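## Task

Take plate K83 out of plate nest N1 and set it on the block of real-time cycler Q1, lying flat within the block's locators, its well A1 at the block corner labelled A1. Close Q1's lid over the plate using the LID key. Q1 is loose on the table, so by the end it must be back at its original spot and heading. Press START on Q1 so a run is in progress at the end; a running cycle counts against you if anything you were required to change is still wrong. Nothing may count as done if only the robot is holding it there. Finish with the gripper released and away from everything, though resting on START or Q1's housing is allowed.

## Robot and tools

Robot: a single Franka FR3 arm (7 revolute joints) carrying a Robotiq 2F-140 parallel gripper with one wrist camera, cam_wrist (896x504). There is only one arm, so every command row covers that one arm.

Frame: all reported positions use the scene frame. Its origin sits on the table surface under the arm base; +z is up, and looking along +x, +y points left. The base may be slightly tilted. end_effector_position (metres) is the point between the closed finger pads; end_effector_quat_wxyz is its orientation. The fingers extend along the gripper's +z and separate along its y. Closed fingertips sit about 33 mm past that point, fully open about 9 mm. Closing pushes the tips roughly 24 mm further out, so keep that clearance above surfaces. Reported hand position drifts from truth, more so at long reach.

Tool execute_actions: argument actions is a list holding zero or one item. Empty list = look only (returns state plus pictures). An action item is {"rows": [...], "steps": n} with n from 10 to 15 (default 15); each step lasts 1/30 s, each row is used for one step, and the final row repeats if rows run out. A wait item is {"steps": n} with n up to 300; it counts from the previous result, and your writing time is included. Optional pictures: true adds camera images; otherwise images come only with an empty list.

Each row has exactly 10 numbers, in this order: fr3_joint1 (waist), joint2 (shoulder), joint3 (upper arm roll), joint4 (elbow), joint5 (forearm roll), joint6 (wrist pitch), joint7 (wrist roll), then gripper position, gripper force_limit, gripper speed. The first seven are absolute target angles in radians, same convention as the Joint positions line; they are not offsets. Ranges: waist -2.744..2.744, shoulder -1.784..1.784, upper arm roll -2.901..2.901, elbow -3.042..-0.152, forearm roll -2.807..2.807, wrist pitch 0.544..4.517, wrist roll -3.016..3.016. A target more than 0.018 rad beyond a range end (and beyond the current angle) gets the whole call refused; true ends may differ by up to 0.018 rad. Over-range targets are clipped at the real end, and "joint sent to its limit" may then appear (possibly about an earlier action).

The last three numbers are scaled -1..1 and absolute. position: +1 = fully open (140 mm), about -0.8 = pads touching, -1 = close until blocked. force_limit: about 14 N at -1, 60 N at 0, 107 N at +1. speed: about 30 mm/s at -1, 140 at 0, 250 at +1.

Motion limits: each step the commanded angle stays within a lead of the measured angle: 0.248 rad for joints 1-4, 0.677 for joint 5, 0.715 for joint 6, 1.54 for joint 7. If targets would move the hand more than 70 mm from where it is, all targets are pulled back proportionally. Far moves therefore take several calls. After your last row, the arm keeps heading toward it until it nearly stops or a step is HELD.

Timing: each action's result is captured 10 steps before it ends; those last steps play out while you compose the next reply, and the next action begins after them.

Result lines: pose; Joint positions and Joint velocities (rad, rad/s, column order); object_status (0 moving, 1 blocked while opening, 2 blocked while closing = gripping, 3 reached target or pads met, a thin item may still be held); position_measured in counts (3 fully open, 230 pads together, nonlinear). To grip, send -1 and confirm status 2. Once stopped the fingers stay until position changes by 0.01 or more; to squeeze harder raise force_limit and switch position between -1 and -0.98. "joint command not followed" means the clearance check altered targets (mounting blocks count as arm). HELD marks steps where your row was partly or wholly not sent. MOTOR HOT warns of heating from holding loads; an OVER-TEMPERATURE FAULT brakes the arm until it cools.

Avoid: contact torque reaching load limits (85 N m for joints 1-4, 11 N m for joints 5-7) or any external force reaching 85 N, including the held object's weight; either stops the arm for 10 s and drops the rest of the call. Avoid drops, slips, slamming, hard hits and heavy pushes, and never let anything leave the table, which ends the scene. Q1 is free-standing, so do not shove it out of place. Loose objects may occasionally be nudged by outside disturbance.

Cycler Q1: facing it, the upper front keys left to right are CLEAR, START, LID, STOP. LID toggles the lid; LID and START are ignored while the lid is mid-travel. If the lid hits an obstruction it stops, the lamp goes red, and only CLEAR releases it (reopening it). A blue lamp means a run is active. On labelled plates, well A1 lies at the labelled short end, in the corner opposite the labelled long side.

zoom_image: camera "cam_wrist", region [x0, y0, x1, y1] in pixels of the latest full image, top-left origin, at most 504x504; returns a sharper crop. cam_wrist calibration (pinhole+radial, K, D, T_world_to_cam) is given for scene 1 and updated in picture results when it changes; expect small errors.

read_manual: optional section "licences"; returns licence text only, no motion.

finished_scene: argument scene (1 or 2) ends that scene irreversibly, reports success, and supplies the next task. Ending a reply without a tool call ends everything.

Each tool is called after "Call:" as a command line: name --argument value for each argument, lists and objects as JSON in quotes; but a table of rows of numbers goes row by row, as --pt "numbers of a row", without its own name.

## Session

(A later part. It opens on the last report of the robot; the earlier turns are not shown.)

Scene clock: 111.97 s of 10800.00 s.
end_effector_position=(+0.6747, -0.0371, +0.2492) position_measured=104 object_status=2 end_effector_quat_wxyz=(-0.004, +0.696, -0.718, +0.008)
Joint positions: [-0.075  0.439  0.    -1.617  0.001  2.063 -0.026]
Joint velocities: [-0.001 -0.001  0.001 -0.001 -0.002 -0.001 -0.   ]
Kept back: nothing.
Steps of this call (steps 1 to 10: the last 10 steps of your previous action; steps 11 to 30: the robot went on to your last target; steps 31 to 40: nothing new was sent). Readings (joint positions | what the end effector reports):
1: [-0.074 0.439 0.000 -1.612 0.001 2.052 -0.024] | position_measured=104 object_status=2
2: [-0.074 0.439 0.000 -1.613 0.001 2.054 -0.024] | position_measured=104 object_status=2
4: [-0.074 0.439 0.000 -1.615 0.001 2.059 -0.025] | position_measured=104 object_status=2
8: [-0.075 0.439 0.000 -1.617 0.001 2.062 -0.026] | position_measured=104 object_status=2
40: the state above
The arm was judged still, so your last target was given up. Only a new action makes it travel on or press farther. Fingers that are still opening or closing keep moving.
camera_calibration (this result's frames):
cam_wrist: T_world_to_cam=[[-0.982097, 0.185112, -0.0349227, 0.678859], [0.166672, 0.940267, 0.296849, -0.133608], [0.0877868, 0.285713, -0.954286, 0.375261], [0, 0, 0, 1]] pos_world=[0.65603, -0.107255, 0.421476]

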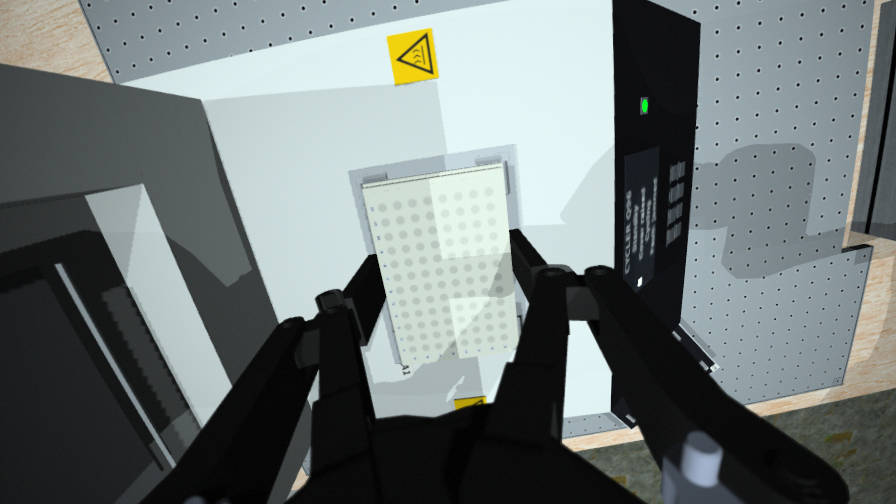

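Call:
execute_actions --actions '[{"rows":[[-0.072,0.428,0,-1.617,0,2.042,-0.03,-1,-0.5,-0.5]]}]'

Call:
execute_actions --actions '[{"steps":25}]'

Call:
execute_actions --actions '[{"rows":[[-0.072,0.43,0,-1.619,0,2.046,-0.03,-1,-0.5,-0.5],[-0.072,0.432,0,-1.62,0,2.049,-0.03,-1,-0.5,-0.5],[-0.072,0.434,0,-1.621,0,2.052,-0.03,-1,-0.5,-0.5],[-0.072,0.436,0,-1.622,0,2.055,-0.03,-1,-0.5,-0.5],[-0.072,0.438,0,-1.623,0,2.058,-0.03,-1,-0.5,-0.5],[-0.072,0.44,0,-1.624,0,2.06,-0.03,-1,-0.5,-0.5],[-0.072,0.442,0,-1.625,0,2.062,-0.03,-1,-0.5,-0.5],[-0.072,0.444,0,-1.626,0,2.064,-0.03,-1,-0.5,-0.5]]}]'

Call:
execute_actions --actions '[{"steps":40}]' --pictures true

Call:
zoom_image --camera "cam_wrist" --region '[320,110,580,390]'

Scene clock: 112.87 s of 10800.00 s.
end_effector_position=(+0.6733, -0.0363, +0.2541) position_measured=104 object_status=2 end_effector_quat_wxyz=(-0.004, +0.697, -0.717, +0.007)
Joint positions: [-0.074  0.43   0.    -1.617  0.001  2.054 -0.026]
Joint velocities: [ 0.007 -0.029  0.     0.002  0.    -0.048  0.001]
Steps of this call (steps 1 to 22: nothing new was sent; steps 23 to 27: the first 5 steps of this action). Readings (joint positions | what the end effector reports):
23: [-0.075 0.437 0.000 -1.617 0.001 2.061 -0.026] | position_measured=104 object_status=2
24: [-0.074 0.435 0.000 -1.617 0.001 2.060 -0.026] | position_measured=104 object_status=2
26: [-0.074 0.431 0.000 -1.617 0.001 2.055 -0.026] | position_measured=104 object_status=2
27: the state above

Scene clock: 113.70 s of 10800.00 s.
end_effector_position=(+0.6708, -0.0358, +0.2540) position_measured=104 object_status=2 end_effector_quat_wxyz=(-0.001, +0.697, -0.717, +0.005)
Joint positions: [-0.073  0.429  0.    -1.617  0.001  2.045 -0.026]
Joint velocities: [-0.001  0.    -0.001 -0.001  0.001 -0.002  0.001]
Kept back: nothing.
Steps of this call (steps 1 to 10: the last 10 steps of your previous action; steps 11 to 15: the robot went on to your last target; steps 16 to 25: nothing new was sent). Readings (joint positions | what the end effector reports):
1: [-0.073 0.429 0.000 -1.617 0.001 2.052 -0.026] | position_measured=104 object_status=2
2: [-0.073 0.429 0.000 -1.617 0.001 2.051 -0.026] | position_measured=104 object_status=2
4: [-0.073 0.429 0.000 -1.617 0.001 2.049 -0.026] | position_measured=104 object_status=2
8: [-0.073 0.429 0.000 -1.617 0.001 2.047 -0.026] | position_measured=104 object_status=2
25: the state above
The arm was judged still, so your last target was given up. Only a new action makes it travel on or press farther. Fingers that are still opening or closing keep moving.

Scene clock: 113.87 s of 10800.00 s.
end_effector_position=(+0.6708, -0.0358, +0.2519) position_measured=104 object_status=2 end_effector_quat_wxyz=(-0.001, +0.697, -0.717, +0.004)
Joint positions: [-0.073  0.432  0.    -1.619  0.001  2.048 -0.026]
Joint velocities: [ 0.002  0.042 -0.    -0.02   0.     0.039  0.001]
Steps of this call (steps 1 to 5: the first 5 steps of this action). Readings (joint positions | what the end effector reports):
1: [-0.073 0.429 0.000 -1.617 0.001 2.045 -0.026] | position_measured=104 object_status=2
2: [-0.073 0.429 0.000 -1.617 0.001 2.045 -0.026] | position_measured=104 object_status=2
4: [-0.073 0.430 0.000 -1.618 0.001 2.047 -0.026] | position_measured=104 object_status=2
5: the state above

Scene clock: 115.20 s of 10800.00 s.
end_effector_position=(+0.6708, -0.0358, +0.2501) position_measured=104 object_status=2 end_effector_quat_wxyz=(-0.001, +0.697, -0.717, +0.004)
Joint positions: [-0.073  0.434  0.    -1.62   0.001  2.051 -0.026]
Joint velocities: [-0.     0.002 -0.001  0.001  0.001 -0.001 -0.001]
Kept back: nothing.
Steps of this call (steps 1 to 10: the last 10 steps of your previous action; steps 11 to 15: the robot went on to your last target; steps 16 to 40: nothing new was sent). Readings (joint positions | what the end effector reports):
1: [-0.073 0.433 0.000 -1.619 0.001 2.050 -0.026] | position_measured=104 object_status=2
2: [-0.073 0.434 0.000 -1.620 0.001 2.051 -0.026] | position_measured=104 object_status=2
4: [-0.073 0.434 0.000 -1.620 0.001 2.051 -0.026] | position_measured=104 object_status=2
8: [-0.073 0.434 0.000 -1.620 0.001 2.051 -0.026] | position_measured=104 object_status=2
40: the state above
The arm was judged still, so your last target was given up. Only a new action makes it travel on or press farther. Fingers that are still opening or closing keep moving.
camera_calibration (this result's frames):
cam_wrist: T_world_to_cam=[[-0.982736, 0.183232, -0.0255956, 0.672856], [0.167643, 0.94044, 0.29575, -0.134782], [0.078262, 0.286353, -0.954922, 0.382679], [0, 0, 0, 1]] pos_world=[0.653886, -0.106116, 0.422513]

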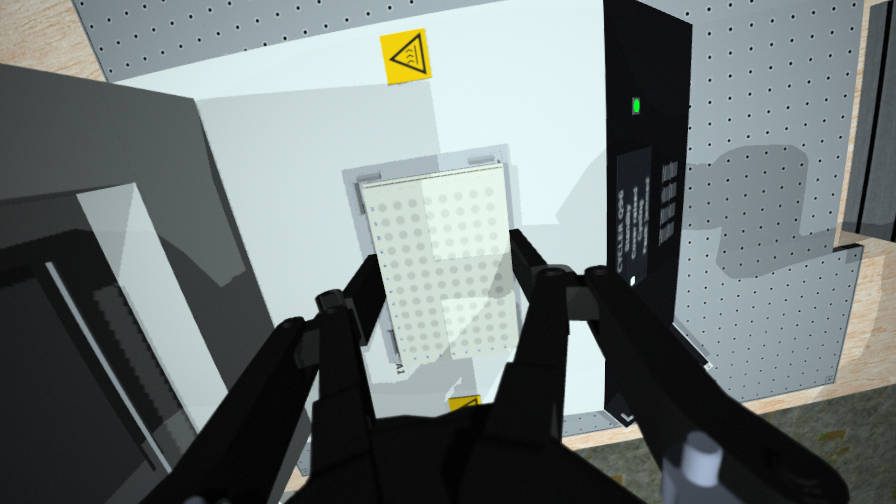

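Region (320, 110, 580, 390) of cam_wrist's 896x504 image, scaled by 1.800, with more detail than that image has; it fills the left 468 columns of this view, and the rest is white.

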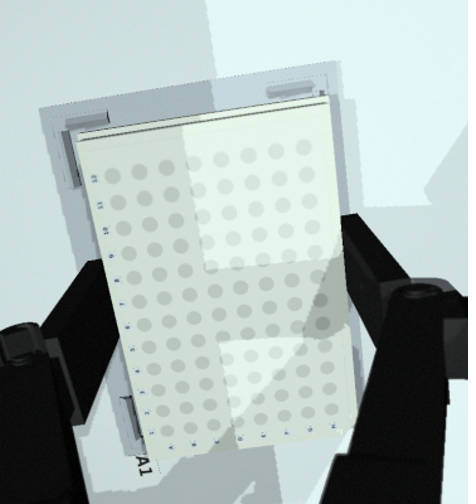

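Call:
execute_actions --actions '[{"rows":[[-0.072,0.428,0,-1.617,0,2.054,-0.03,-1,-0.5,-0.5]]}]'

Call:
execute_actions --actions '[{"steps":25}]'

Call:
execute_actions --actions '[{"rows":[[-0.072,0.43,0,-1.619,0,2.055,-0.03,-1,-0.5,-0.5],[-0.072,0.432,0,-1.62,0,2.057,-0.03,-1,-0.5,-0.5],[-0.072,0.434,0,-1.621,0,2.059,-0.03,-1,-0.5,-0.5],[-0.072,0.436,0,-1.622,0,2.061,-0.03,-1,-0.5,-0.5],[-0.072,0.438,0,-1.623,0,2.063,-0.03,-1,-0.5,-0.5],[-0.072,0.44,0,-1.624,0,2.065,-0.03,-1,-0.5,-0.5],[-0.072,0.442,0,-1.625,0,2.066,-0.03,-1,-0.5,-0.5]]}]'

Call:
execute_actions --actions '[{"steps":30}]'

Call:
execute_actions --actions '[{"rows":[[-0.072,0.434,0,-1.62,0,2.058,-0.03,0.4,-0.5,-0.8]]}]'

Call:
execute_actions --actions '[{"steps":30}]'

Call:
execute_actions --actions '[{"rows":[[-0.1,0.33,0,-1.6,0,1.93,-0.03,0.4,-0.5,-0.8]]}]'

Call:
execute_actions --actions '[{"steps":40}]' --pictures true

Call:
zoom_image --camera "cam_wrist" --region '[320,110,580,390]'

Scene clock: 116.03 s of 10800.00 s.
end_effector_position=(+0.6720, -0.0359, +0.2537) position_measured=104 object_status=2 end_effector_quat_wxyz=(-0.003, +0.697, -0.717, +0.006)
Joint positions: [-0.073  0.429  0.    -1.619  0.001  2.051 -0.026]
Joint velocities: [-0.001 -0.008 -0.001  0.002  0.     0.001 -0.001]
Steps of this call (steps 1 to 20: nothing new was sent; steps 21 to 25: the first 5 steps of this action). Readings (joint positions | what the end effector reports):
21: [-0.073 0.433 0.000 -1.620 0.001 2.051 -0.026] | position_measured=104 object_status=2
22: [-0.073 0.432 0.000 -1.619 0.001 2.051 -0.026] | position_measured=104 object_status=2
24: [-0.073 0.430 0.000 -1.619 0.001 2.051 -0.026] | position_measured=104 object_status=2
25: the state above

Scene clock: 116.87 s of 10800.00 s.
end_effector_position=(+0.6720, -0.0358, +0.2539) position_measured=104 object_status=2 end_effector_quat_wxyz=(-0.003, +0.697, -0.717, +0.006)
Joint positions: [-0.073  0.429  0.    -1.619  0.001  2.051 -0.026]
Joint velocities: [ 0.001  0.     0.001  0.001  0.001 -0.     0.001]
Kept back: nothing.
Steps of this call (steps 1 to 10: the last 10 steps of your previous action; steps 11 to 15: the robot went on to your last target; steps 16 to 25: nothing new was sent). Readings (joint positions | what the end effector reports):
1: [-0.073 0.429 0.000 -1.619 0.001 2.051 -0.026] | position_measured=104 object_status=2
2: [-0.073 0.429 0.000 -1.619 0.001 2.051 -0.026] | position_measured=104 object_status=2
4: [-0.073 0.429 0.000 -1.619 0.001 2.051 -0.026] | position_measured=104 object_status=2
8: [-0.073 0.429 0.000 -1.619 0.001 2.051 -0.026] | position_measured=104 object_status=2
25: the state above
The arm was judged still, so your last target was given up. Only a new action makes it travel on or press farther. Fingers that are still opening or closing keep moving.

Scene clock: 117.03 s of 10800.00 s.
end_effector_position=(+0.6725, -0.0359, +0.2522) position_measured=104 object_status=2 end_effector_quat_wxyz=(-0.003, +0.697, -0.717, +0.006)
Joint positions: [-0.073  0.432  0.    -1.619  0.001  2.054 -0.026]
Joint velocities: [-0.001  0.041  0.    -0.013 -0.001  0.035 -0.   ]
Steps of this call (steps 1 to 5: the first 5 steps of this action). Readings (joint positions | what the end effector reports):
1: [-0.073 0.429 0.000 -1.619 0.001 2.051 -0.026] | position_measured=104 object_status=2
2: [-0.073 0.429 0.000 -1.619 0.001 2.051 -0.026] | position_measured=104 object_status=2
4: [-0.073 0.431 0.000 -1.619 0.001 2.053 -0.026] | position_measured=104 object_status=2
5: the state above

Scene clock: 118.03 s of 10800.00 s.
end_effector_position=(+0.6747, -0.0362, +0.2498) position_measured=104 object_status=2 end_effector_quat_wxyz=(-0.004, +0.697, -0.717, +0.008)
Joint positions: [-0.073  0.436 -0.    -1.62   0.001  2.064 -0.026]
Joint velocities: [-0.001 -0.001 -0.001  0.001 -0.001  0.001 -0.001]
Kept back: nothing.
Steps of this call (steps 1 to 10: the last 10 steps of your previous action; steps 11 to 15: the robot went on to your last target; steps 16 to 30: nothing new was sent). Readings (joint positions | what the end effector reports):
1: [-0.073 0.433 0.000 -1.619 0.001 2.056 -0.026] | position_measured=104 object_status=2
2: [-0.073 0.434 0.000 -1.619 0.001 2.059 -0.026] | position_measured=104 object_status=2
4: [-0.073 0.435 0.000 -1.619 0.001 2.061 -0.026] | position_measured=104 object_status=2
8: [-0.073 0.436 -0.000 -1.620 0.001 2.064 -0.026] | position_measured=104 object_status=2
30: the state above
The arm was judged still, so your last target was given up. Only a new action makes it travel on or press farther. Fingers that are still opening or closing keep moving.

Scene clock: 118.20 s of 10800.00 s.
end_effector_position=(+0.6744, -0.0361, +0.2505) position_measured=93 object_status=0 end_effector_quat_wxyz=(-0.004, +0.697, -0.717, +0.008)
Joint positions: [-0.073  0.435 -0.    -1.62   0.001  2.063 -0.026]
Joint velocities: [ 0.001 -0.001 -0.001 -0.     0.    -0.008 -0.001]
Steps of this call (steps 1 to 5: the first 5 steps of this action). Readings (joint positions | what the end effector reports):
1: [-0.073 0.436 -0.000 -1.620 0.001 2.064 -0.026] | position_measured=104 object_status=0
2: [-0.073 0.435 -0.000 -1.620 0.001 2.064 -0.026] | position_measured=104 object_status=0
4: [-0.073 0.435 -0.000 -1.620 0.001 2.063 -0.026] | position_measured=96 object_status=0
5: the state above

Scene clock: 119.20 s of 10800.00 s.
end_effector_position=(+0.6739, -0.0361, +0.2504) position_measured=78 object_status=3 end_effector_quat_wxyz=(-0.004, +0.697, -0.717, +0.008)
Joint positions: [-0.073  0.435 -0.    -1.62   0.001  2.061 -0.026]
Joint velocities: [ 0.001 -0.001  0.    -0.001 -0.002 -0.001  0.001]
Kept back: nothing.
Steps of this call (steps 1 to 10: the last 10 steps of your previous action; steps 11 to 15: the robot went on to your last target; steps 16 to 30: nothing new was sent). Readings (joint positions | what the end effector reports):
1: [-0.073 0.435 -0.000 -1.620 0.001 2.062 -0.026] | position_measured=90 object_status=0
2: [-0.073 0.435 -0.000 -1.620 0.001 2.062 -0.026] | position_measured=87 object_status=0
4: [-0.073 0.435 -0.000 -1.620 0.001 2.062 -0.026] | position_measured=82 object_status=0
8: [-0.073 0.435 -0.000 -1.620 0.001 2.062 -0.026] | position_measured=78 object_status=0
30: the state above
The arm was judged still, so your last target was given up. Only a new action makes it travel on or press farther. Fingers that are still opening or closing keep moving.

Scene clock: 119.37 s of 10800.00 s.
end_effector_position=(+0.6666, -0.0486, +0.3103) position_measured=78 object_status=3 end_effector_quat_wxyz=(-0.013, +0.690, -0.724, +0.017)
Joint positions: [-0.094  0.346  0.001 -1.604  0.001  1.983 -0.026]
Joint velocities: [-0.102 -0.449 -0.034  0.182 -0.001 -0.257 -0.   ]
Steps of this call (steps 1 to 5: the first 5 steps of this action). Readings (joint positions | what the end effector reports):
1: [-0.076 0.426 0.002 -1.622 0.001 2.041 -0.026] | position_measured=78 object_status=3
2: [-0.081 0.406 0.003 -1.622 0.001 2.022 -0.026] | position_measured=78 object_status=3
4: [-0.090 0.363 0.002 -1.610 0.001 1.992 -0.026] | position_measured=78 object_status=3
5: the state above

Scene clock: 120.70 s of 10800.00 s.
end_effector_position=(+0.6541, -0.0532, +0.3192) position_measured=78 object_status=3 end_effector_quat_wxyz=(-0.003, +0.687, -0.727, +0.007)
Joint positions: [-0.101  0.329 -0.001 -1.599  0.001  1.933 -0.026]
Joint velocities: [-0.     0.    -0.001  0.001  0.001 -0.001  0.   ]
Kept back: nothing.
Steps of this call (steps 1 to 10: the last 10 steps of your previous action; steps 11 to 30: the robot went on to your last target; steps 31 to 40: nothing new was sent). Readings (joint positions | what the end effector reports):
1: [-0.097 0.334 0.000 -1.599 0.001 1.975 -0.026] | position_measured=78 object_status=3
2: [-0.099 0.326 -0.000 -1.595 0.001 1.969 -0.026] | position_measured=78 object_status=3
4: [-0.101 0.321 -0.001 -1.594 0.001 1.959 -0.026] | position_measured=78 object_status=3
8: [-0.101 0.326 -0.001 -1.597 0.001 1.945 -0.026] | position_measured=78 object_status=3
40: the state above
The arm was judged still, so your last target was given up. Only a new action makes it travel on or press farther. Fingers that are still opening or closing keep moving.
camera_calibration (this result's frames):
cam_wrist: T_world_to_cam=[[-0.977006, 0.21061, -0.0332207, 0.661527], [0.191584, 0.93555, 0.296718, -0.1523], [0.0935714, 0.28353, -0.954387, 0.444594], [0, 0, 0, 1]] pos_world=[0.633892, -0.122896, 0.491481]

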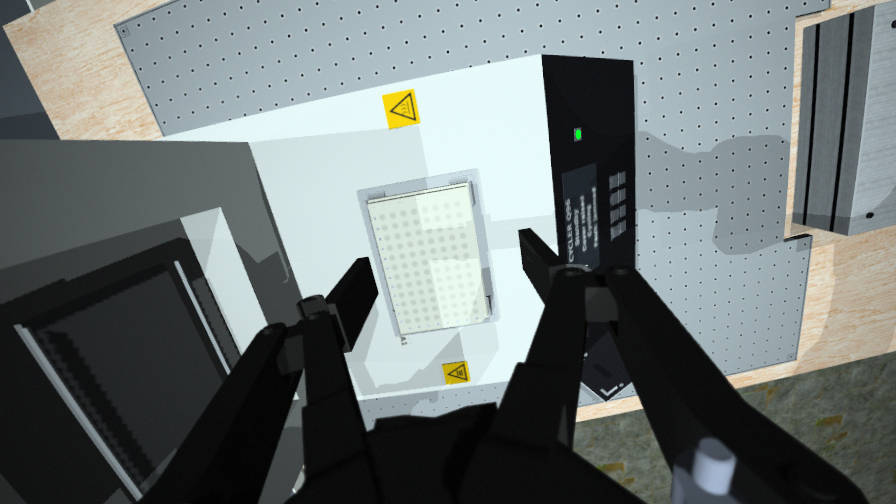

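Region (320, 110, 580, 390) of cam_wrist's 896x504 image, scaled by 1.800, with more detail than that image has; it fills the left 468 columns of this view, and the rest is white.

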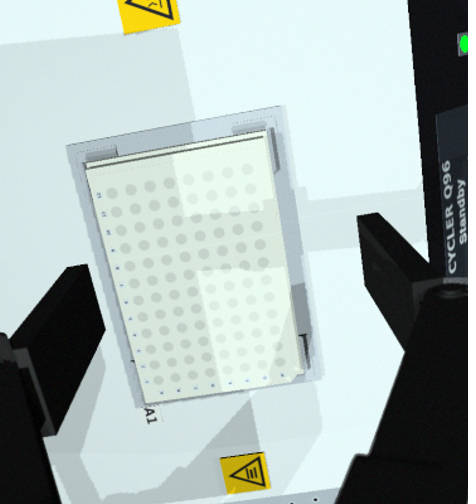

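Call:
execute_actions --actions '[{"rows":[[-0.072,0.4,0,-1.6,0,2.04,-0.03,0.4,-0.5,-0.8]]}]'

Call:
execute_actions --actions '[{"steps":30}]'

Call:
execute_actions --actions '[{"rows":[[-0.072,0.41,0,-1.605,0,2.05,-0.03,0.4,-0.5,-0.8],[-0.072,0.416,0,-1.61,0,2.055,-0.03,0.4,-0.5,-0.8],[-0.072,0.422,0,-1.615,0,2.06,-0.03,0.4,-0.5,-0.8],[-0.072,0.428,0,-1.62,0,2.06,-0.03,0.4,-0.5,-0.8],[-0.072,0.432,0,-1.62,0,2.06,-0.03,0.4,-0.5,-0.8]]}]'

Call:
execute_actions --actions '[{"steps":30}]'

Call:
execute_actions --actions '[{"rows":[[-0.072,0.428,0,-1.62,0,2.05,-0.03,0.4,-0.5,-0.8],[-0.072,0.428,0,-1.62,0,2.05,-0.03,0.4,-0.5,-0.8],[-0.072,0.426,0,-1.62,0,2.04,-0.03,0.4,-0.5,-0.8],[-0.072,0.426,0,-1.62,0,2.04,-0.03,0.4,-0.5,-0.8],[-0.072,0.425,0,-1.62,0,2.03,-0.03,0.4,-0.5,-0.8]]}]'

Call:
execute_actions --actions '[{"steps":40}]' --pictures true

Call:
zoom_image --camera "cam_wrist" --region '[320,110,580,390]'

Scene clock: 121.67 s of 10800.00 s.
end_effector_position=(+0.6692, -0.0392, +0.2857) position_measured=78 object_status=3 end_effector_quat_wxyz=(-0.005, +0.695, -0.719, +0.009)
Joint positions: [-0.077  0.389 -0.001 -1.598  0.001  1.998 -0.026]
Joint velocities: [ 0.104  0.276  0.035 -0.086 -0.     0.212 -0.001]
Steps of this call (steps 1 to 24: nothing new was sent; steps 25 to 29: the first 5 steps of this action). Readings (joint positions | what the end effector reports):
25: [-0.097 0.337 -0.003 -1.595 0.001 1.949 -0.026] | position_measured=78 object_status=3
26: [-0.092 0.351 -0.004 -1.592 0.001 1.967 -0.026] | position_measured=78 object_status=3
28: [-0.081 0.379 -0.002 -1.595 0.001 1.990 -0.026] | position_measured=78 object_status=3
29: the state above

Scene clock: 122.67 s of 10800.00 s.
end_effector_position=(+0.6786, -0.0342, +0.2795) position_measured=78 object_status=3 end_effector_quat_wxyz=(-0.013, +0.698, -0.716, +0.017)
Joint positions: [-0.071  0.401  0.001 -1.602  0.001  2.037 -0.026]
Joint velocities: [ 0.     0.     0.    -0.001 -0.001 -0.     0.   ]
Kept back: nothing.
Steps of this call (steps 1 to 10: the last 10 steps of your previous action; steps 11 to 30: the robot went on to your last target). Readings (joint positions | what the end effector reports):
1: [-0.074 0.397 0.000 -1.601 0.001 2.004 -0.026] | position_measured=78 object_status=3
2: [-0.073 0.401 0.001 -1.602 0.001 2.010 -0.026] | position_measured=78 object_status=3
4: [-0.071 0.404 0.001 -1.603 0.001 2.018 -0.026] | position_measured=78 object_status=3
8: [-0.071 0.402 0.001 -1.602 0.001 2.028 -0.026] | position_measured=78 object_status=3
30: the state above
The arm was judged still, so your last target was given up. Only a new action makes it travel on or press farther. Fingers that are still opening or closing keep moving.

Scene clock: 122.83 s of 10800.00 s.
end_effector_position=(+0.6772, -0.0342, +0.2671) position_measured=78 object_status=3 end_effector_quat_wxyz=(-0.010, +0.698, -0.716, +0.014)
Joint positions: [-0.071  0.416  0.001 -1.61   0.001  2.049 -0.026]
Joint velocities: [-0.     0.166  0.001 -0.089 -0.001  0.051 -0.   ]
Steps of this call (steps 1 to 5: the first 5 steps of this action). Readings (joint positions | what the end effector reports):
1: [-0.071 0.402 0.001 -1.602 0.001 2.038 -0.026] | position_measured=78 object_status=3
2: [-0.071 0.404 0.001 -1.602 0.001 2.041 -0.026] | position_measured=78 object_status=3
4: [-0.071 0.410 0.001 -1.607 0.001 2.047 -0.026] | position_measured=78 object_status=3
5: the state above

Scene clock: 123.83 s of 10800.00 s.
end_effector_position=(+0.6725, -0.0340, +0.2507) position_measured=78 object_status=3 end_effector_quat_wxyz=(-0.003, +0.698, -0.716, +0.006)
Joint positions: [-0.071  0.434  0.001 -1.62   0.001  2.057 -0.026]
Joint velocities: [ 0.001  0.001  0.     0.    -0.001 -0.     0.001]
Kept back: nothing.
Steps of this call (steps 1 to 10: the last 10 steps of your previous action; steps 11 to 30: the robot went on to your last target). Readings (joint positions | what the end effector reports):
1: [-0.071 0.421 0.001 -1.613 0.001 2.050 -0.026] | position_measured=78 object_status=3
2: [-0.071 0.426 0.001 -1.615 0.001 2.051 -0.026] | position_measured=78 object_status=3
4: [-0.071 0.432 0.001 -1.619 0.001 2.052 -0.026] | position_measured=78 object_status=3
8: [-0.071 0.434 0.001 -1.620 0.001 2.054 -0.026] | position_measured=78 object_status=3
30: the state above
The arm was judged still, so your last target was given up. Only a new action makes it travel on or press farther. Fingers that are still opening or closing keep moving.

Scene clock: 124.00 s of 10800.00 s.
end_effector_position=(+0.6708, -0.0339, +0.2531) position_measured=78 object_status=3 end_effector_quat_wxyz=(-0.002, +0.698, -0.716, +0.005)
Joint positions: [-0.071  0.429  0.001 -1.62   0.001  2.049 -0.026]
Joint velocities: [ 0.001 -0.034  0.001 -0.001  0.001 -0.093 -0.001]
Steps of this call (steps 1 to 5: the first 5 steps of this action). Readings (joint positions | what the end effector reports):
1: [-0.071 0.433 0.001 -1.620 0.001 2.056 -0.026] | position_measured=78 object_status=3
2: [-0.071 0.432 0.001 -1.620 0.001 2.056 -0.026] | position_measured=78 object_status=3
4: [-0.071 0.430 0.001 -1.620 0.001 2.052 -0.026] | position_measured=78 object_status=3
5: the state above

Scene clock: 125.33 s of 10800.00 s.
end_effector_position=(+0.6674, -0.0338, +0.2539) position_measured=78 object_status=3 end_effector_quat_wxyz=(+0.002, +0.698, -0.716, +0.001)
Joint positions: [-0.071  0.426  0.001 -1.62   0.001  2.037 -0.026]
Joint velocities: [ 0.     0.001 -0.    -0.    -0.001 -0.001  0.001]
Kept back: nothing.
Steps of this call (steps 1 to 10: the last 10 steps of your previous action; steps 11 to 30: the robot went on to your last target; steps 31 to 40: nothing new was sent). Readings (joint positions | what the end effector reports):
1: [-0.071 0.428 0.001 -1.620 0.001 2.046 -0.026] | position_measured=78 object_status=3
2: [-0.071 0.427 0.001 -1.620 0.001 2.044 -0.026] | position_measured=78 object_status=3
4: [-0.071 0.426 0.001 -1.620 0.001 2.040 -0.026] | position_measured=78 object_status=3
8: [-0.071 0.426 0.001 -1.620 0.001 2.037 -0.026] | position_measured=78 object_status=3
40: the state above
The arm was judged still, so your last target was given up. Only a new action makes it travel on or press farther. Fingers that are still opening or closing keep moving.
camera_calibration (this result's frames):
cam_wrist: T_world_to_cam=[[-0.983409, 0.180462, -0.018472, 0.667763], [0.167073, 0.940678, 0.295315, -0.136765], [0.0706694, 0.28733, -0.955221, 0.391163], [0, 0, 0, 1]] pos_world=[0.65189, -0.104247, 0.426371]

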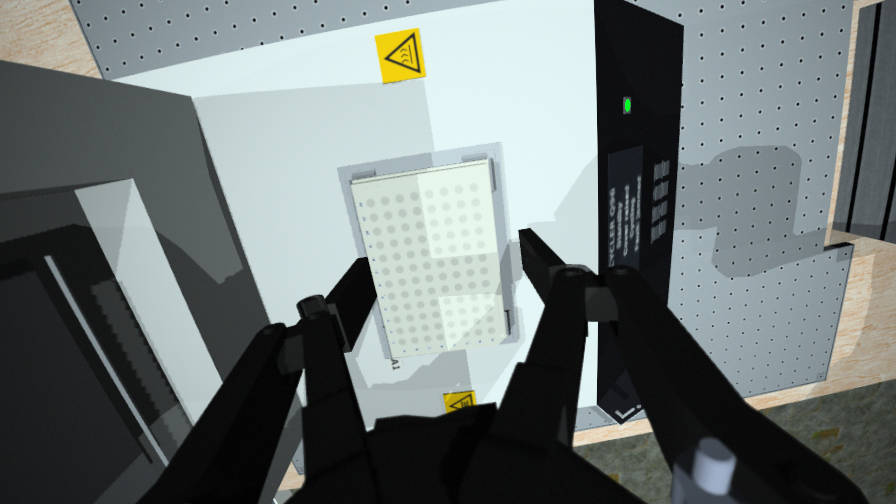

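Region (320, 110, 580, 390) of cam_wrist's 896x504 image, scaled by 1.800, with more detail than that image has; it fills the left 468 columns of this view, and the rest is white.

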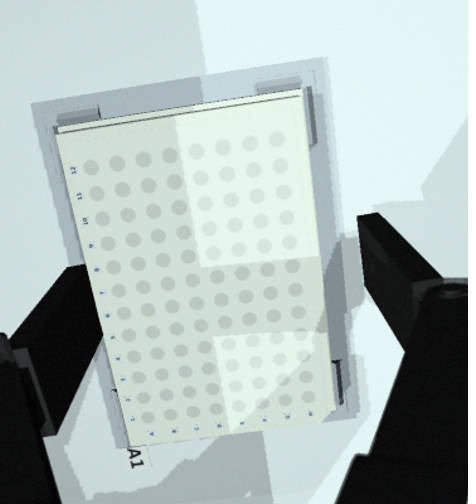

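Call:
execute_actions --actions '[{"rows":[[-0.072,0.42,0,-1.62,0,2.05,-0.03,0.4,-0.5,0],[-0.072,0.42,0,-1.62,0,2.05,-0.03,0.4,-0.5,0],[-0.072,0.42,0,-1.62,0,2.05,-0.03,0.4,-0.5,0],[-0.072,0.42,0,-1.62,0,2.05,-0.03,0.4,-0.5,0],[-0.072,0.2,0,-1.62,0,1.95,-0.03,0.4,-0.5,0]]}]'

Call:
execute_actions --actions '[{"steps":30}]'

Call:
execute_actions --actions '[{"rows":[[-0.078,-0.5,0,-2.3,0,2.0,-1.5,-1,0,0]]}]'

Call:
execute_actions --actions '[{"steps":70}]'

Call:
execute_actions --actions '[{"rows":[[-0.078,-0.4,0,-2.889,0,2.85,-1.5,-1,0,0]]}]'

Call:
execute_actions --actions '[{"steps":70}]'

Call:
execute_actions --actions '[{"rows":[[-0.078,-0.23,0,-2.889,0,3.04,-1.5,-1,0,0]]}]'

Call:
execute_actions --actions '[{"steps":40}]'

Call:
execute_actions --actions '[{"rows":[[-0.078,-0.223,0,-2.889,0,3.05,-1.5,-1,0,0],[-0.078,-0.22,0,-2.889,0,3.05,-1.5,-1,0,0],[-0.078,-0.217,0,-2.889,0,3.053,-1.5,-1,0,0],[-0.078,-0.214,0,-2.889,0,3.056,-1.5,-1,0,0],[-0.078,-0.211,0,-2.889,0,3.056,-1.5,-1,0,0],[-0.078,-0.208,0,-2.889,0,3.056,-1.5,-1,0,0],[-0.078,-0.205,0,-2.889,0,3.058,-1.5,-1,0,0],[-0.078,-0.202,0,-2.889,0,3.06,-1.5,-1,0,0],[-0.078,-0.199,0,-2.889,0,3.062,-1.5,-1,0,0],[-0.078,-0.196,0,-2.889,0,3.065,-1.5,-1,0,0],[-0.078,-0.193,0,-2.889,0,3.067,-1.5,-1,0,0],[-0.078,-0.19,0,-2.889,0,3.07,-1.5,-1,0,0],[-0.078,-0.185,0,-2.889,0,3.07,-1.5,-1,0,0]]}]'

Call:
execute_actions --actions '[{"steps":20}]'

Call:
execute_actions --actions '[{"rows":[[-0.078,-0.23,0,-2.889,0,3.05,-1.5,-1,0,0],[-0.078,-0.23,0,-2.889,0,3.05,-1.5,-1,0,0],[-0.078,-0.23,0,-2.889,0,3.05,-1.5,-1,0,0],[-0.078,-0.23,0,-2.889,0,3.05,-1.5,-1,0,0],[-0.038,-0.23,0,-2.889,0,3.055,-1.5,-1,0,0]]}]'

Call:
execute_actions --actions '[{"steps":60}]' --pictures true

Scene clock: 126.80 s of 10800.00 s.
end_effector_position=(+0.6659, -0.0337, +0.2601) position_measured=78 object_status=3 end_effector_quat_wxyz=(-0.000, +0.698, -0.716, +0.003)
Joint positions: [-0.071  0.411  0.001 -1.628  0.001  2.034 -0.026]
Joint velocities: [-0.    -0.579  0.001 -0.298 -0.001 -0.334 -0.001]
Steps of this call (steps 1 to 39: nothing new was sent; steps 40 to 44: the first 5 steps of this action). Readings (joint positions | what the end effector reports):
40: [-0.071 0.426 0.001 -1.620 0.001 2.038 -0.026] | position_measured=78 object_status=3
41: [-0.071 0.425 0.001 -1.620 0.001 2.039 -0.026] | position_measured=78 object_status=3
43: [-0.071 0.423 0.001 -1.620 0.001 2.042 -0.026] | position_measured=78 object_status=3
44: the state above

Scene clock: 127.80 s of 10800.00 s.
end_effector_position=(+0.6624, -0.0328, +0.3971) position_measured=78 object_status=3 end_effector_quat_wxyz=(-0.047, +0.696, -0.714, +0.054)
Joint positions: [-0.071  0.2    0.001 -1.619  0.001  1.954 -0.026]
Joint velocities: [-0.     0.    -0.001 -0.    -0.001 -0.     0.   ]
Kept back: nothing.
Steps of this call (steps 1 to 10: the last 10 steps of your previous action; steps 11 to 30: the robot went on to your last target). Readings (joint positions | what the end effector reports):
1: [-0.071 0.388 0.001 -1.634 0.001 2.025 -0.026] | position_measured=78 object_status=3
2: [-0.071 0.361 0.001 -1.635 0.001 2.017 -0.026] | position_measured=78 object_status=3
4: [-0.071 0.301 0.001 -1.632 0.001 2.001 -0.026] | position_measured=78 object_status=3
8: [-0.071 0.204 0.001 -1.613 0.001 1.979 -0.026] | position_measured=78 object_status=3
30: the state above
The arm was judged still, so your last target was given up. Only a new action makes it travel on or press farther. Fingers that are still opening or closing keep moving.

Scene clock: 127.97 s of 10800.00 s.
end_effector_position=(+0.5555, -0.0303, +0.4030) position_measured=107 object_status=0 end_effector_quat_wxyz=(-0.024, +0.871, -0.487, +0.055)
Joint positions: [-0.076 -0.116  0.001 -1.987  0.001  1.982 -0.608]
Joint velocities: [-0.013 -2.164  0.001 -2.047  0.002  0.003 -2.727]
Steps of this call (steps 1 to 5: the first 5 steps of this action). Readings (joint positions | what the end effector reports):
1: [-0.072 0.162 0.001 -1.682 0.001 1.971 -0.155] | position_measured=78 object_status=0
2: [-0.074 0.098 0.001 -1.765 0.001 1.972 -0.287] | position_measured=84 object_status=0
4: [-0.076 -0.043 0.001 -1.915 0.001 1.979 -0.513] | position_measured=99 object_status=0
5: the state above

Scene clock: 130.30 s of 10800.00 s.
end_effector_position=(+0.4587, -0.0247, +0.4358) position_measured=233 object_status=3 end_effector_quat_wxyz=(+0.001, +0.992, -0.068, +0.104)
Joint positions: [-0.077 -0.5    0.    -2.298  0.001  1.997 -1.493]
Joint velocities: [-0.001  0.001  0.    -0.001 -0.    -0.    -0.001]
Kept back: nothing.
Steps of this call (steps 1 to 10: the last 10 steps of your previous action; steps 11 to 60: the robot went on to your last target; steps 61 to 70: nothing new was sent). Readings (joint positions | what the end effector reports):
1: [-0.077 -0.190 0.000 -2.058 0.001 1.985 -0.694] | position_measured=114 object_status=0
2: [-0.077 -0.265 0.000 -2.128 0.001 1.987 -0.772] | position_measured=122 object_status=0
4: [-0.077 -0.397 0.000 -2.227 0.001 1.987 -0.913] | position_measured=137 object_status=0
8: [-0.077 -0.495 0.000 -2.277 0.001 1.994 -1.119] | position_measured=168 object_status=0
70: the state above
The arm was judged still, so your last target was given up. Only a new action makes it travel on or press farther. Fingers that are still opening or closing keep moving.

Scene clock: 130.47 s of 10800.00 s.
end_effector_position=(+0.4940, -0.0274, +0.3527) position_measured=233 object_status=3 end_effector_quat_wxyz=(+0.001, +0.984, -0.067, +0.163)
Joint positions: [-0.077 -0.446  0.    -2.521  0.001  2.393 -1.493]
Joint velocities: [-0.001  0.491 -0.    -2.136 -0.002  2.791 -0.002]
Steps of this call (steps 1 to 5: the first 5 steps of this action). Readings (joint positions | what the end effector reports):
1: [-0.077 -0.500 0.000 -2.320 0.001 2.054 -1.493] | position_measured=233 object_status=3
2: [-0.077 -0.490 0.000 -2.356 0.001 2.125 -1.493] | position_measured=233 object_status=3
4: [-0.077 -0.461 0.000 -2.453 0.001 2.293 -1.493] | position_measured=233 object_status=3
5: the state above

Scene clock: 132.80 s of 10800.00 s.
end_effector_position=(+0.4443, -0.0253, +0.2208) position_measured=233 object_status=3 end_effector_quat_wxyz=(+0.001, +0.981, -0.067, +0.183)
Joint positions: [-0.077 -0.399  0.    -2.887  0.001  2.847 -1.493]
Joint velocities: [ 0.    -0.001  0.    -0.    -0.    -0.    -0.001]
Kept back: nothing.
Steps of this call (steps 1 to 10: the last 10 steps of your previous action; steps 11 to 45: the robot went on to your last target; steps 46 to 70: nothing new was sent). Readings (joint positions | what the end effector reports):
1: [-0.077 -0.431 0.000 -2.596 0.001 2.477 -1.493] | position_measured=233 object_status=3
2: [-0.077 -0.417 0.000 -2.669 0.001 2.538 -1.493] | position_measured=233 object_status=3
4: [-0.077 -0.399 0.000 -2.799 0.001 2.634 -1.493] | position_measured=233 object_status=3
8: [-0.077 -0.391 0.000 -2.884 0.001 2.742 -1.493] | position_measured=233 object_status=3
70: the state above
The arm was judged still, so your last target was given up. Only a new action makes it travel on or press farther. Fingers that are still opening or closing keep moving.

Scene clock: 132.97 s of 10800.00 s.
end_effector_position=(+0.4416, -0.0254, +0.1750) position_measured=233 object_status=3 end_effector_quat_wxyz=(+0.001, +0.984, -0.067, +0.165)
Joint positions: [-0.077 -0.249  0.001 -2.89   0.001  2.963 -1.493]
Joint velocities: [-0.     0.371 -0.001 -0.075 -0.001  0.391 -0.001]
Steps of this call (steps 1 to 5: the first 5 steps of this action). Readings (joint positions | what the end effector reports):
1: [-0.077 -0.371 0.001 -2.882 0.001 2.879 -1.493] | position_measured=233 object_status=3
2: [-0.077 -0.326 0.001 -2.879 0.001 2.910 -1.493] | position_measured=233 object_status=3
4: [-0.077 -0.265 0.001 -2.887 0.001 2.949 -1.493] | position_measured=233 object_status=3
5: the state above

Scene clock: 134.30 s of 10800.00 s.
end_effector_position=(+0.4566, -0.0263, +0.1810) position_measured=233 object_status=3 end_effector_quat_wxyz=(+0.001, +0.979, -0.066, +0.192)
Joint positions: [-0.077 -0.232  0.001 -2.891  0.001  3.037 -1.493]
Joint velocities: [-0.001 -0.001 -0.001 -0.     0.     0.001 -0.001]
Kept back: nothing.
Steps of this call (steps 1 to 10: the last 10 steps of your previous action; steps 11 to 30: the robot went on to your last target; steps 31 to 40: nothing new was sent). Readings (joint positions | what the end effector reports):
1: [-0.077 -0.240 0.001 -2.892 0.001 2.975 -1.493] | position_measured=233 object_status=3
2: [-0.077 -0.235 0.001 -2.892 0.001 2.986 -1.493] | position_measured=233 object_status=3
4: [-0.077 -0.232 0.001 -2.892 0.001 3.002 -1.493] | position_measured=233 object_status=3
8: [-0.077 -0.232 0.001 -2.891 0.001 3.021 -1.493] | position_measured=233 object_status=3
40: the state above
The arm was judged still, so your last target was given up. Only a new action makes it travel on or press farther. Fingers that are still opening or closing keep moving.

Scene clock: 134.47 s of 10800.00 s.
end_effector_position=(+0.4561, -0.0263, +0.1772) position_measured=233 object_status=3 end_effector_quat_wxyz=(+0.001, +0.979, -0.066, +0.191)
Joint positions: [-0.077 -0.219  0.001 -2.89   0.001  3.045 -1.493]
Joint velocities: [-0.     0.089 -0.    -0.     0.001  0.043  0.001]
Steps of this call (steps 1 to 5: the first 5 steps of this action). Readings (joint positions | what the end effector reports):
1: [-0.077 -0.230 0.001 -2.891 0.001 3.038 -1.493] | position_measured=233 object_status=3
2: [-0.077 -0.228 0.001 -2.890 0.001 3.040 -1.493] | position_measured=233 object_status=3
4: [-0.077 -0.222 0.001 -2.890 0.001 3.044 -1.493] | position_measured=233 object_status=3
5: the state above

Scene clock: 135.13 s of 10800.00 s.
end_effector_position=(+0.4548, -0.0262, +0.1693) position_measured=233 object_status=3 end_effector_quat_wxyz=(+0.001, +0.980, -0.066, +0.187)
Joint positions: [-0.077 -0.194  0.001 -2.89   0.001  3.062 -1.493]
Joint velocities: [-0.    -0.001 -0.001 -0.001  0.     0.     0.   ]
Kept back: nothing.
Steps of this call (steps 1 to 10: the last 10 steps of your previous action; steps 11 to 20: the robot went on to your last target). Readings (joint positions | what the end effector reports):
1: [-0.077 -0.216 0.001 -2.890 0.001 3.047 -1.493] | position_measured=233 object_status=3
2: [-0.077 -0.213 0.001 -2.890 0.001 3.048 -1.493] | position_measured=233 object_status=3
4: [-0.077 -0.207 0.001 -2.890 0.001 3.051 -1.493] | position_measured=233 object_status=3
8: [-0.077 -0.195 0.001 -2.890 0.001 3.060 -1.493] | position_measured=233 object_status=3
20: the state above

Scene clock: 135.30 s of 10800.00 s.
end_effector_position=(+0.4611, -0.0241, +0.1825) position_measured=233 object_status=3 end_effector_quat_wxyz=(-0.000, +0.978, -0.064, +0.200)
Joint positions: [-0.07  -0.225 -0.002 -2.89   0.001  3.057 -1.493]
Joint velocities: [ 0.298 -0.073 -0.026  0.01   0.     0.     0.001]
Steps of this call (steps 1 to 5: the first 5 steps of this action). Readings (joint positions | what the end effector reports):
1: [-0.077 -0.200 0.001 -2.891 0.001 3.059 -1.493] | position_measured=233 object_status=3
2: [-0.077 -0.209 0.001 -2.891 0.001 3.058 -1.493] | position_measured=233 object_status=3
4: [-0.077 -0.222 0.001 -2.890 0.001 3.057 -1.493] | position_measured=233 object_status=3
5: the state above

Scene clock: 137.30 s of 10800.00 s.
end_effector_position=(+0.4625, -0.0092, +0.1841) position_measured=233 object_status=3 end_effector_quat_wxyz=(-0.003, +0.978, -0.048, +0.201)
Joint positions: [-0.039 -0.228  0.    -2.889  0.001  3.057 -1.493]
Joint velocities: [ 0.001  0.002 -0.001 -0.001  0.001 -0.    -0.001]
Kept back: nothing.
Steps of this call (steps 1 to 10: the last 10 steps of your previous action; steps 11 to 30: the robot went on to your last target; steps 31 to 60: nothing new was sent). Readings (joint positions | what the end effector reports):
1: [-0.060 -0.227 -0.002 -2.889 0.001 3.057 -1.493] | position_measured=233 object_status=3
2: [-0.052 -0.228 -0.001 -2.889 0.001 3.057 -1.493] | position_measured=233 object_status=3
4: [-0.044 -0.228 0.000 -2.889 0.001 3.057 -1.493] | position_measured=233 object_status=3
8: [-0.040 -0.228 0.000 -2.889 0.001 3.057 -1.493] | position_measured=233 object_status=3
60: the state above
The arm was judged still, so your last target was given up. Only a new action makes it travel on or press farther. Fingers that are still opening or closing keep moving.
camera_calibration (this result's frames):
cam_wrist: T_world_to_cam=[[-0.226211, -0.96866, -0.102601, 0.115188], [-0.96741, 0.235717, -0.0924976, 0.484609], [0.113783, 0.0783333, -0.990413, 0.316585], [0, 0, 0, 1]] pos_world=[0.45885, -0.0274517, 0.370193]

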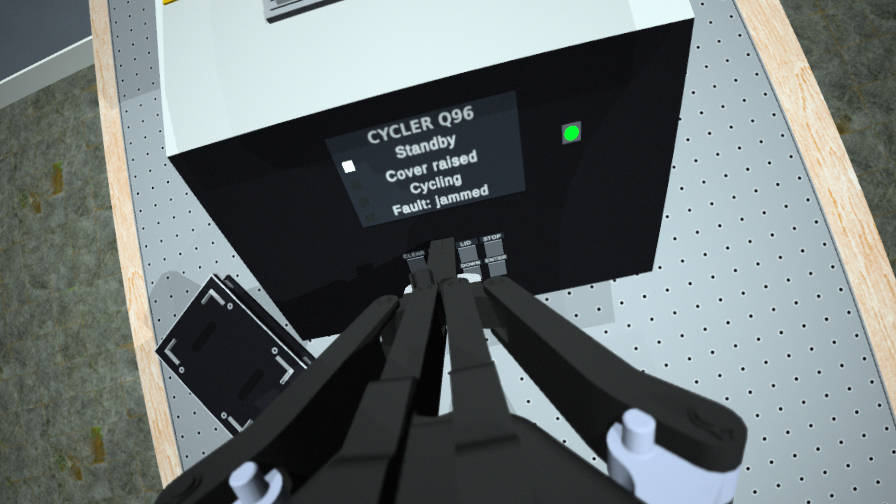

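Closing; wait, then press START.

Call:
execute_actions --actions '[{"steps":120}]' --pictures true

Call:
execute_actions --actions '[{"rows":[[-0.038,-0.223,0,-2.889,0,3.05,-1.5,-1,0,0],[-0.038,-0.22,0,-2.889,0,3.05,-1.5,-1,0,0],[-0.038,-0.217,0,-2.889,0,3.05,-1.5,-1,0,0],[-0.038,-0.214,0,-2.889,0,3.05,-1.5,-1,0,0],[-0.038,-0.211,0,-2.889,0,3.05,-1.5,-1,0,0],[-0.038,-0.208,0,-2.889,0,3.056,-1.5,-1,0,0],[-0.038,-0.205,0,-2.889,0,3.058,-1.5,-1,0,0],[-0.038,-0.202,0,-2.889,0,3.06,-1.5,-1,0,0],[-0.038,-0.199,0,-2.889,0,3.062,-1.5,-1,0,0],[-0.038,-0.196,0,-2.889,0,3.065,-1.5,-1,0,0],[-0.038,-0.193,0,-2.889,0,3.067,-1.5,-1,0,0],[-0.038,-0.19,0,-2.889,0,3.07,-1.5,-1,0,0],[-0.038,-0.185,0,-2.889,0,3.07,-1.5,-1,0,0]]}]'

Call:
execute_actions --actions '[{"steps":20}]'

Call:
execute_actions --actions '[{"rows":[[-0.038,-0.3,0,-2.889,0,2.98,-1.5,-1,0,0]]}]'

Call:
execute_actions --actions '[{"steps":30}]' --pictures true

Scene clock: 141.30 s of 10800.00 s.
end_effector_position=(+0.4625, -0.0092, +0.1842) position_measured=233 object_status=3 end_effector_quat_wxyz=(-0.003, +0.978, -0.048, +0.201)
Joint positions: [-0.039 -0.228  0.    -2.889  0.001  3.057 -1.493]
Joint velocities: [ 0.001 -0.001 -0.002 -0.     0.001 -0.     0.002]
Kept back: nothing.
Steps of this call (steps 1 to 120: nothing new was sent). Readings (joint positions | what the end effector reports):
1: [-0.039 -0.228 0.000 -2.889 0.001 3.057 -1.493] | position_measured=233 object_status=3
2: [-0.039 -0.228 0.000 -2.889 0.001 3.057 -1.493] | position_measured=233 object_status=3
4: [-0.039 -0.228 0.000 -2.889 0.001 3.057 -1.493] | position_measured=233 object_status=3
8: [-0.039 -0.228 0.000 -2.889 0.001 3.057 -1.493] | position_measured=233 object_status=3
120: the state above
camera_calibration (this result's frames):
cam_wrist: T_world_to_cam=[[-0.226165, -0.96867, -0.102609, 0.115191], [-0.967416, 0.235674, -0.0925374, 0.484625], [0.11382, 0.0783371, -0.990408, 0.316583], [0, 0, 0, 1]] pos_world=[0.458853, -0.0274316, 0.370212]

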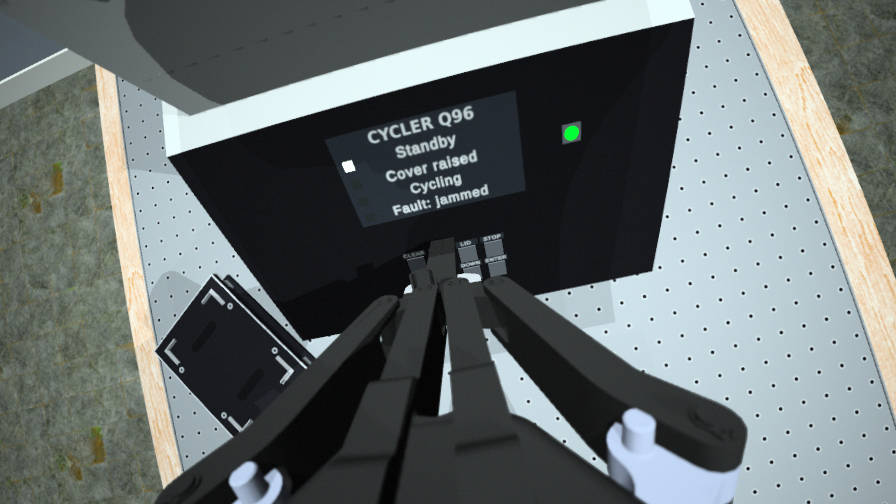

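Scene clock: 141.47 s of 10800.00 s.
end_effector_position=(+0.4598, -0.0092, +0.1793) position_measured=233 object_status=3 end_effector_quat_wxyz=(-0.003, +0.979, -0.048, +0.196)
Joint positions: [-0.039 -0.219  0.    -2.889  0.001  3.055 -1.493]
Joint velocities: [-0.     0.084  0.     0.    -0.002 -0.011  0.001]
Steps of this call (steps 1 to 5: the first 5 steps of this action). Readings (joint positions | what the end effector reports):
1: [-0.039 -0.228 0.000 -2.889 0.001 3.057 -1.493] | position_measured=233 object_status=3
2: [-0.039 -0.226 0.000 -2.889 0.001 3.056 -1.493] | position_measured=233 object_status=3
4: [-0.039 -0.222 0.000 -2.889 0.001 3.055 -1.493] | position_measured=233 object_status=3
5: the state above

Scene clock: 142.13 s of 10800.00 s.
end_effector_position=(+0.4563, -0.0092, +0.1696) position_measured=233 object_status=3 end_effector_quat_wxyz=(-0.003, +0.981, -0.048, +0.188)
Joint positions: [-0.039 -0.193  0.    -2.889  0.001  3.064 -1.493]
Joint velocities: [-0.    -0.002  0.001  0.001  0.    -0.001  0.001]
Kept back: nothing.
Steps of this call (steps 1 to 10: the last 10 steps of your previous action; steps 11 to 20: the robot went on to your last target). Readings (joint positions | what the end effector reports):
1: [-0.039 -0.216 0.000 -2.889 0.001 3.055 -1.493] | position_measured=233 object_status=3
2: [-0.039 -0.213 0.000 -2.889 0.001 3.055 -1.493] | position_measured=233 object_status=3
4: [-0.039 -0.207 0.000 -2.889 0.001 3.056 -1.493] | position_measured=233 object_status=3
8: [-0.039 -0.195 0.000 -2.889 0.001 3.062 -1.493] | position_measured=233 object_status=3
20: the state above

Scene clock: 142.30 s of 10800.00 s.
end_effector_position=(+0.4659, -0.0091, +0.2039) position_measured=233 object_status=3 end_effector_quat_wxyz=(-0.003, +0.976, -0.048, +0.211)
Joint positions: [-0.039 -0.288  0.    -2.888  0.001  3.015 -1.493]
Joint velocities: [ 0.001 -0.232 -0.001  0.036 -0.001 -0.157  0.001]
Steps of this call (steps 1 to 5: the first 5 steps of this action). Readings (joint positions | what the end effector reports):
1: [-0.039 -0.211 0.000 -2.892 0.001 3.049 -1.493] | position_measured=233 object_status=3
2: [-0.039 -0.239 0.000 -2.894 0.001 3.036 -1.493] | position_measured=233 object_status=3
4: [-0.039 -0.278 0.000 -2.889 0.001 3.021 -1.493] | position_measured=233 object_status=3
5: the state above

Scene clock: 143.30 s of 10800.00 s.
end_effector_position=(+0.4603, -0.0090, +0.2025) position_measured=233 object_status=3 end_effector_quat_wxyz=(-0.003, +0.978, -0.048, +0.201)
Joint positions: [-0.039 -0.298  0.    -2.887  0.001  2.983 -1.493]
Joint velocities: [ 0.     0.     0.001 -0.     0.001 -0.002 -0.001]
Kept back: nothing.
Steps of this call (steps 1 to 10: the last 10 steps of your previous action; steps 11 to 30: the robot went on to your last target). Readings (joint positions | what the end effector reports):
1: [-0.039 -0.293 0.000 -2.887 0.001 3.010 -1.493] | position_measured=233 object_status=3
2: [-0.039 -0.296 0.000 -2.887 0.001 3.006 -1.493] | position_measured=233 object_status=3
4: [-0.039 -0.298 0.000 -2.887 0.001 2.999 -1.493] | position_measured=233 object_status=3
8: [-0.039 -0.298 0.000 -2.887 0.001 2.990 -1.493] | position_measured=233 object_status=3
30: the state above
The arm was judged still, so your last target was given up. Only a new action makes it travel on or press farther. Fingers that are still opening or closing keep moving.
camera_calibration (this result's frames):
cam_wrist: T_world_to_cam=[[-0.226206, -0.968684, -0.102384, 0.116748], [-0.967571, 0.235581, -0.0911531, 0.483919], [0.112418, 0.0784448, -0.99056, 0.33568], [0, 0, 0, 1]] pos_world=[0.456898, -0.027242, 0.388575]

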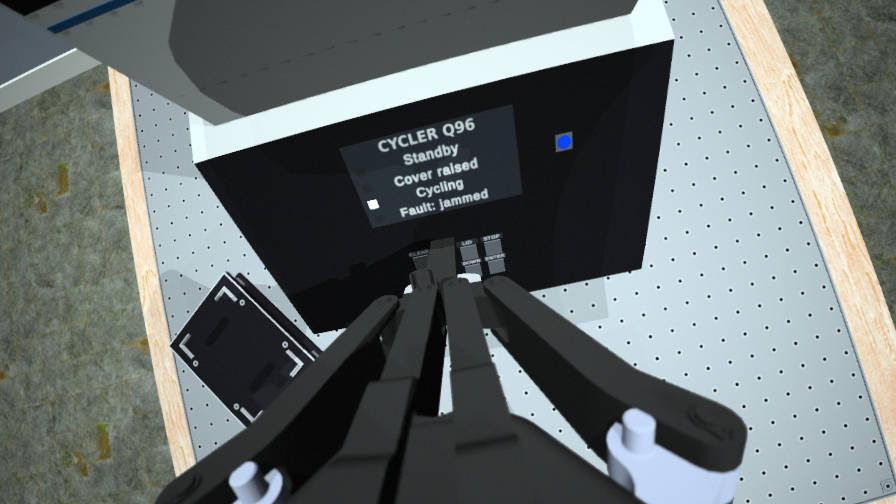

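Call:
finished_scene --scene 1

The scene is finished: the task was done.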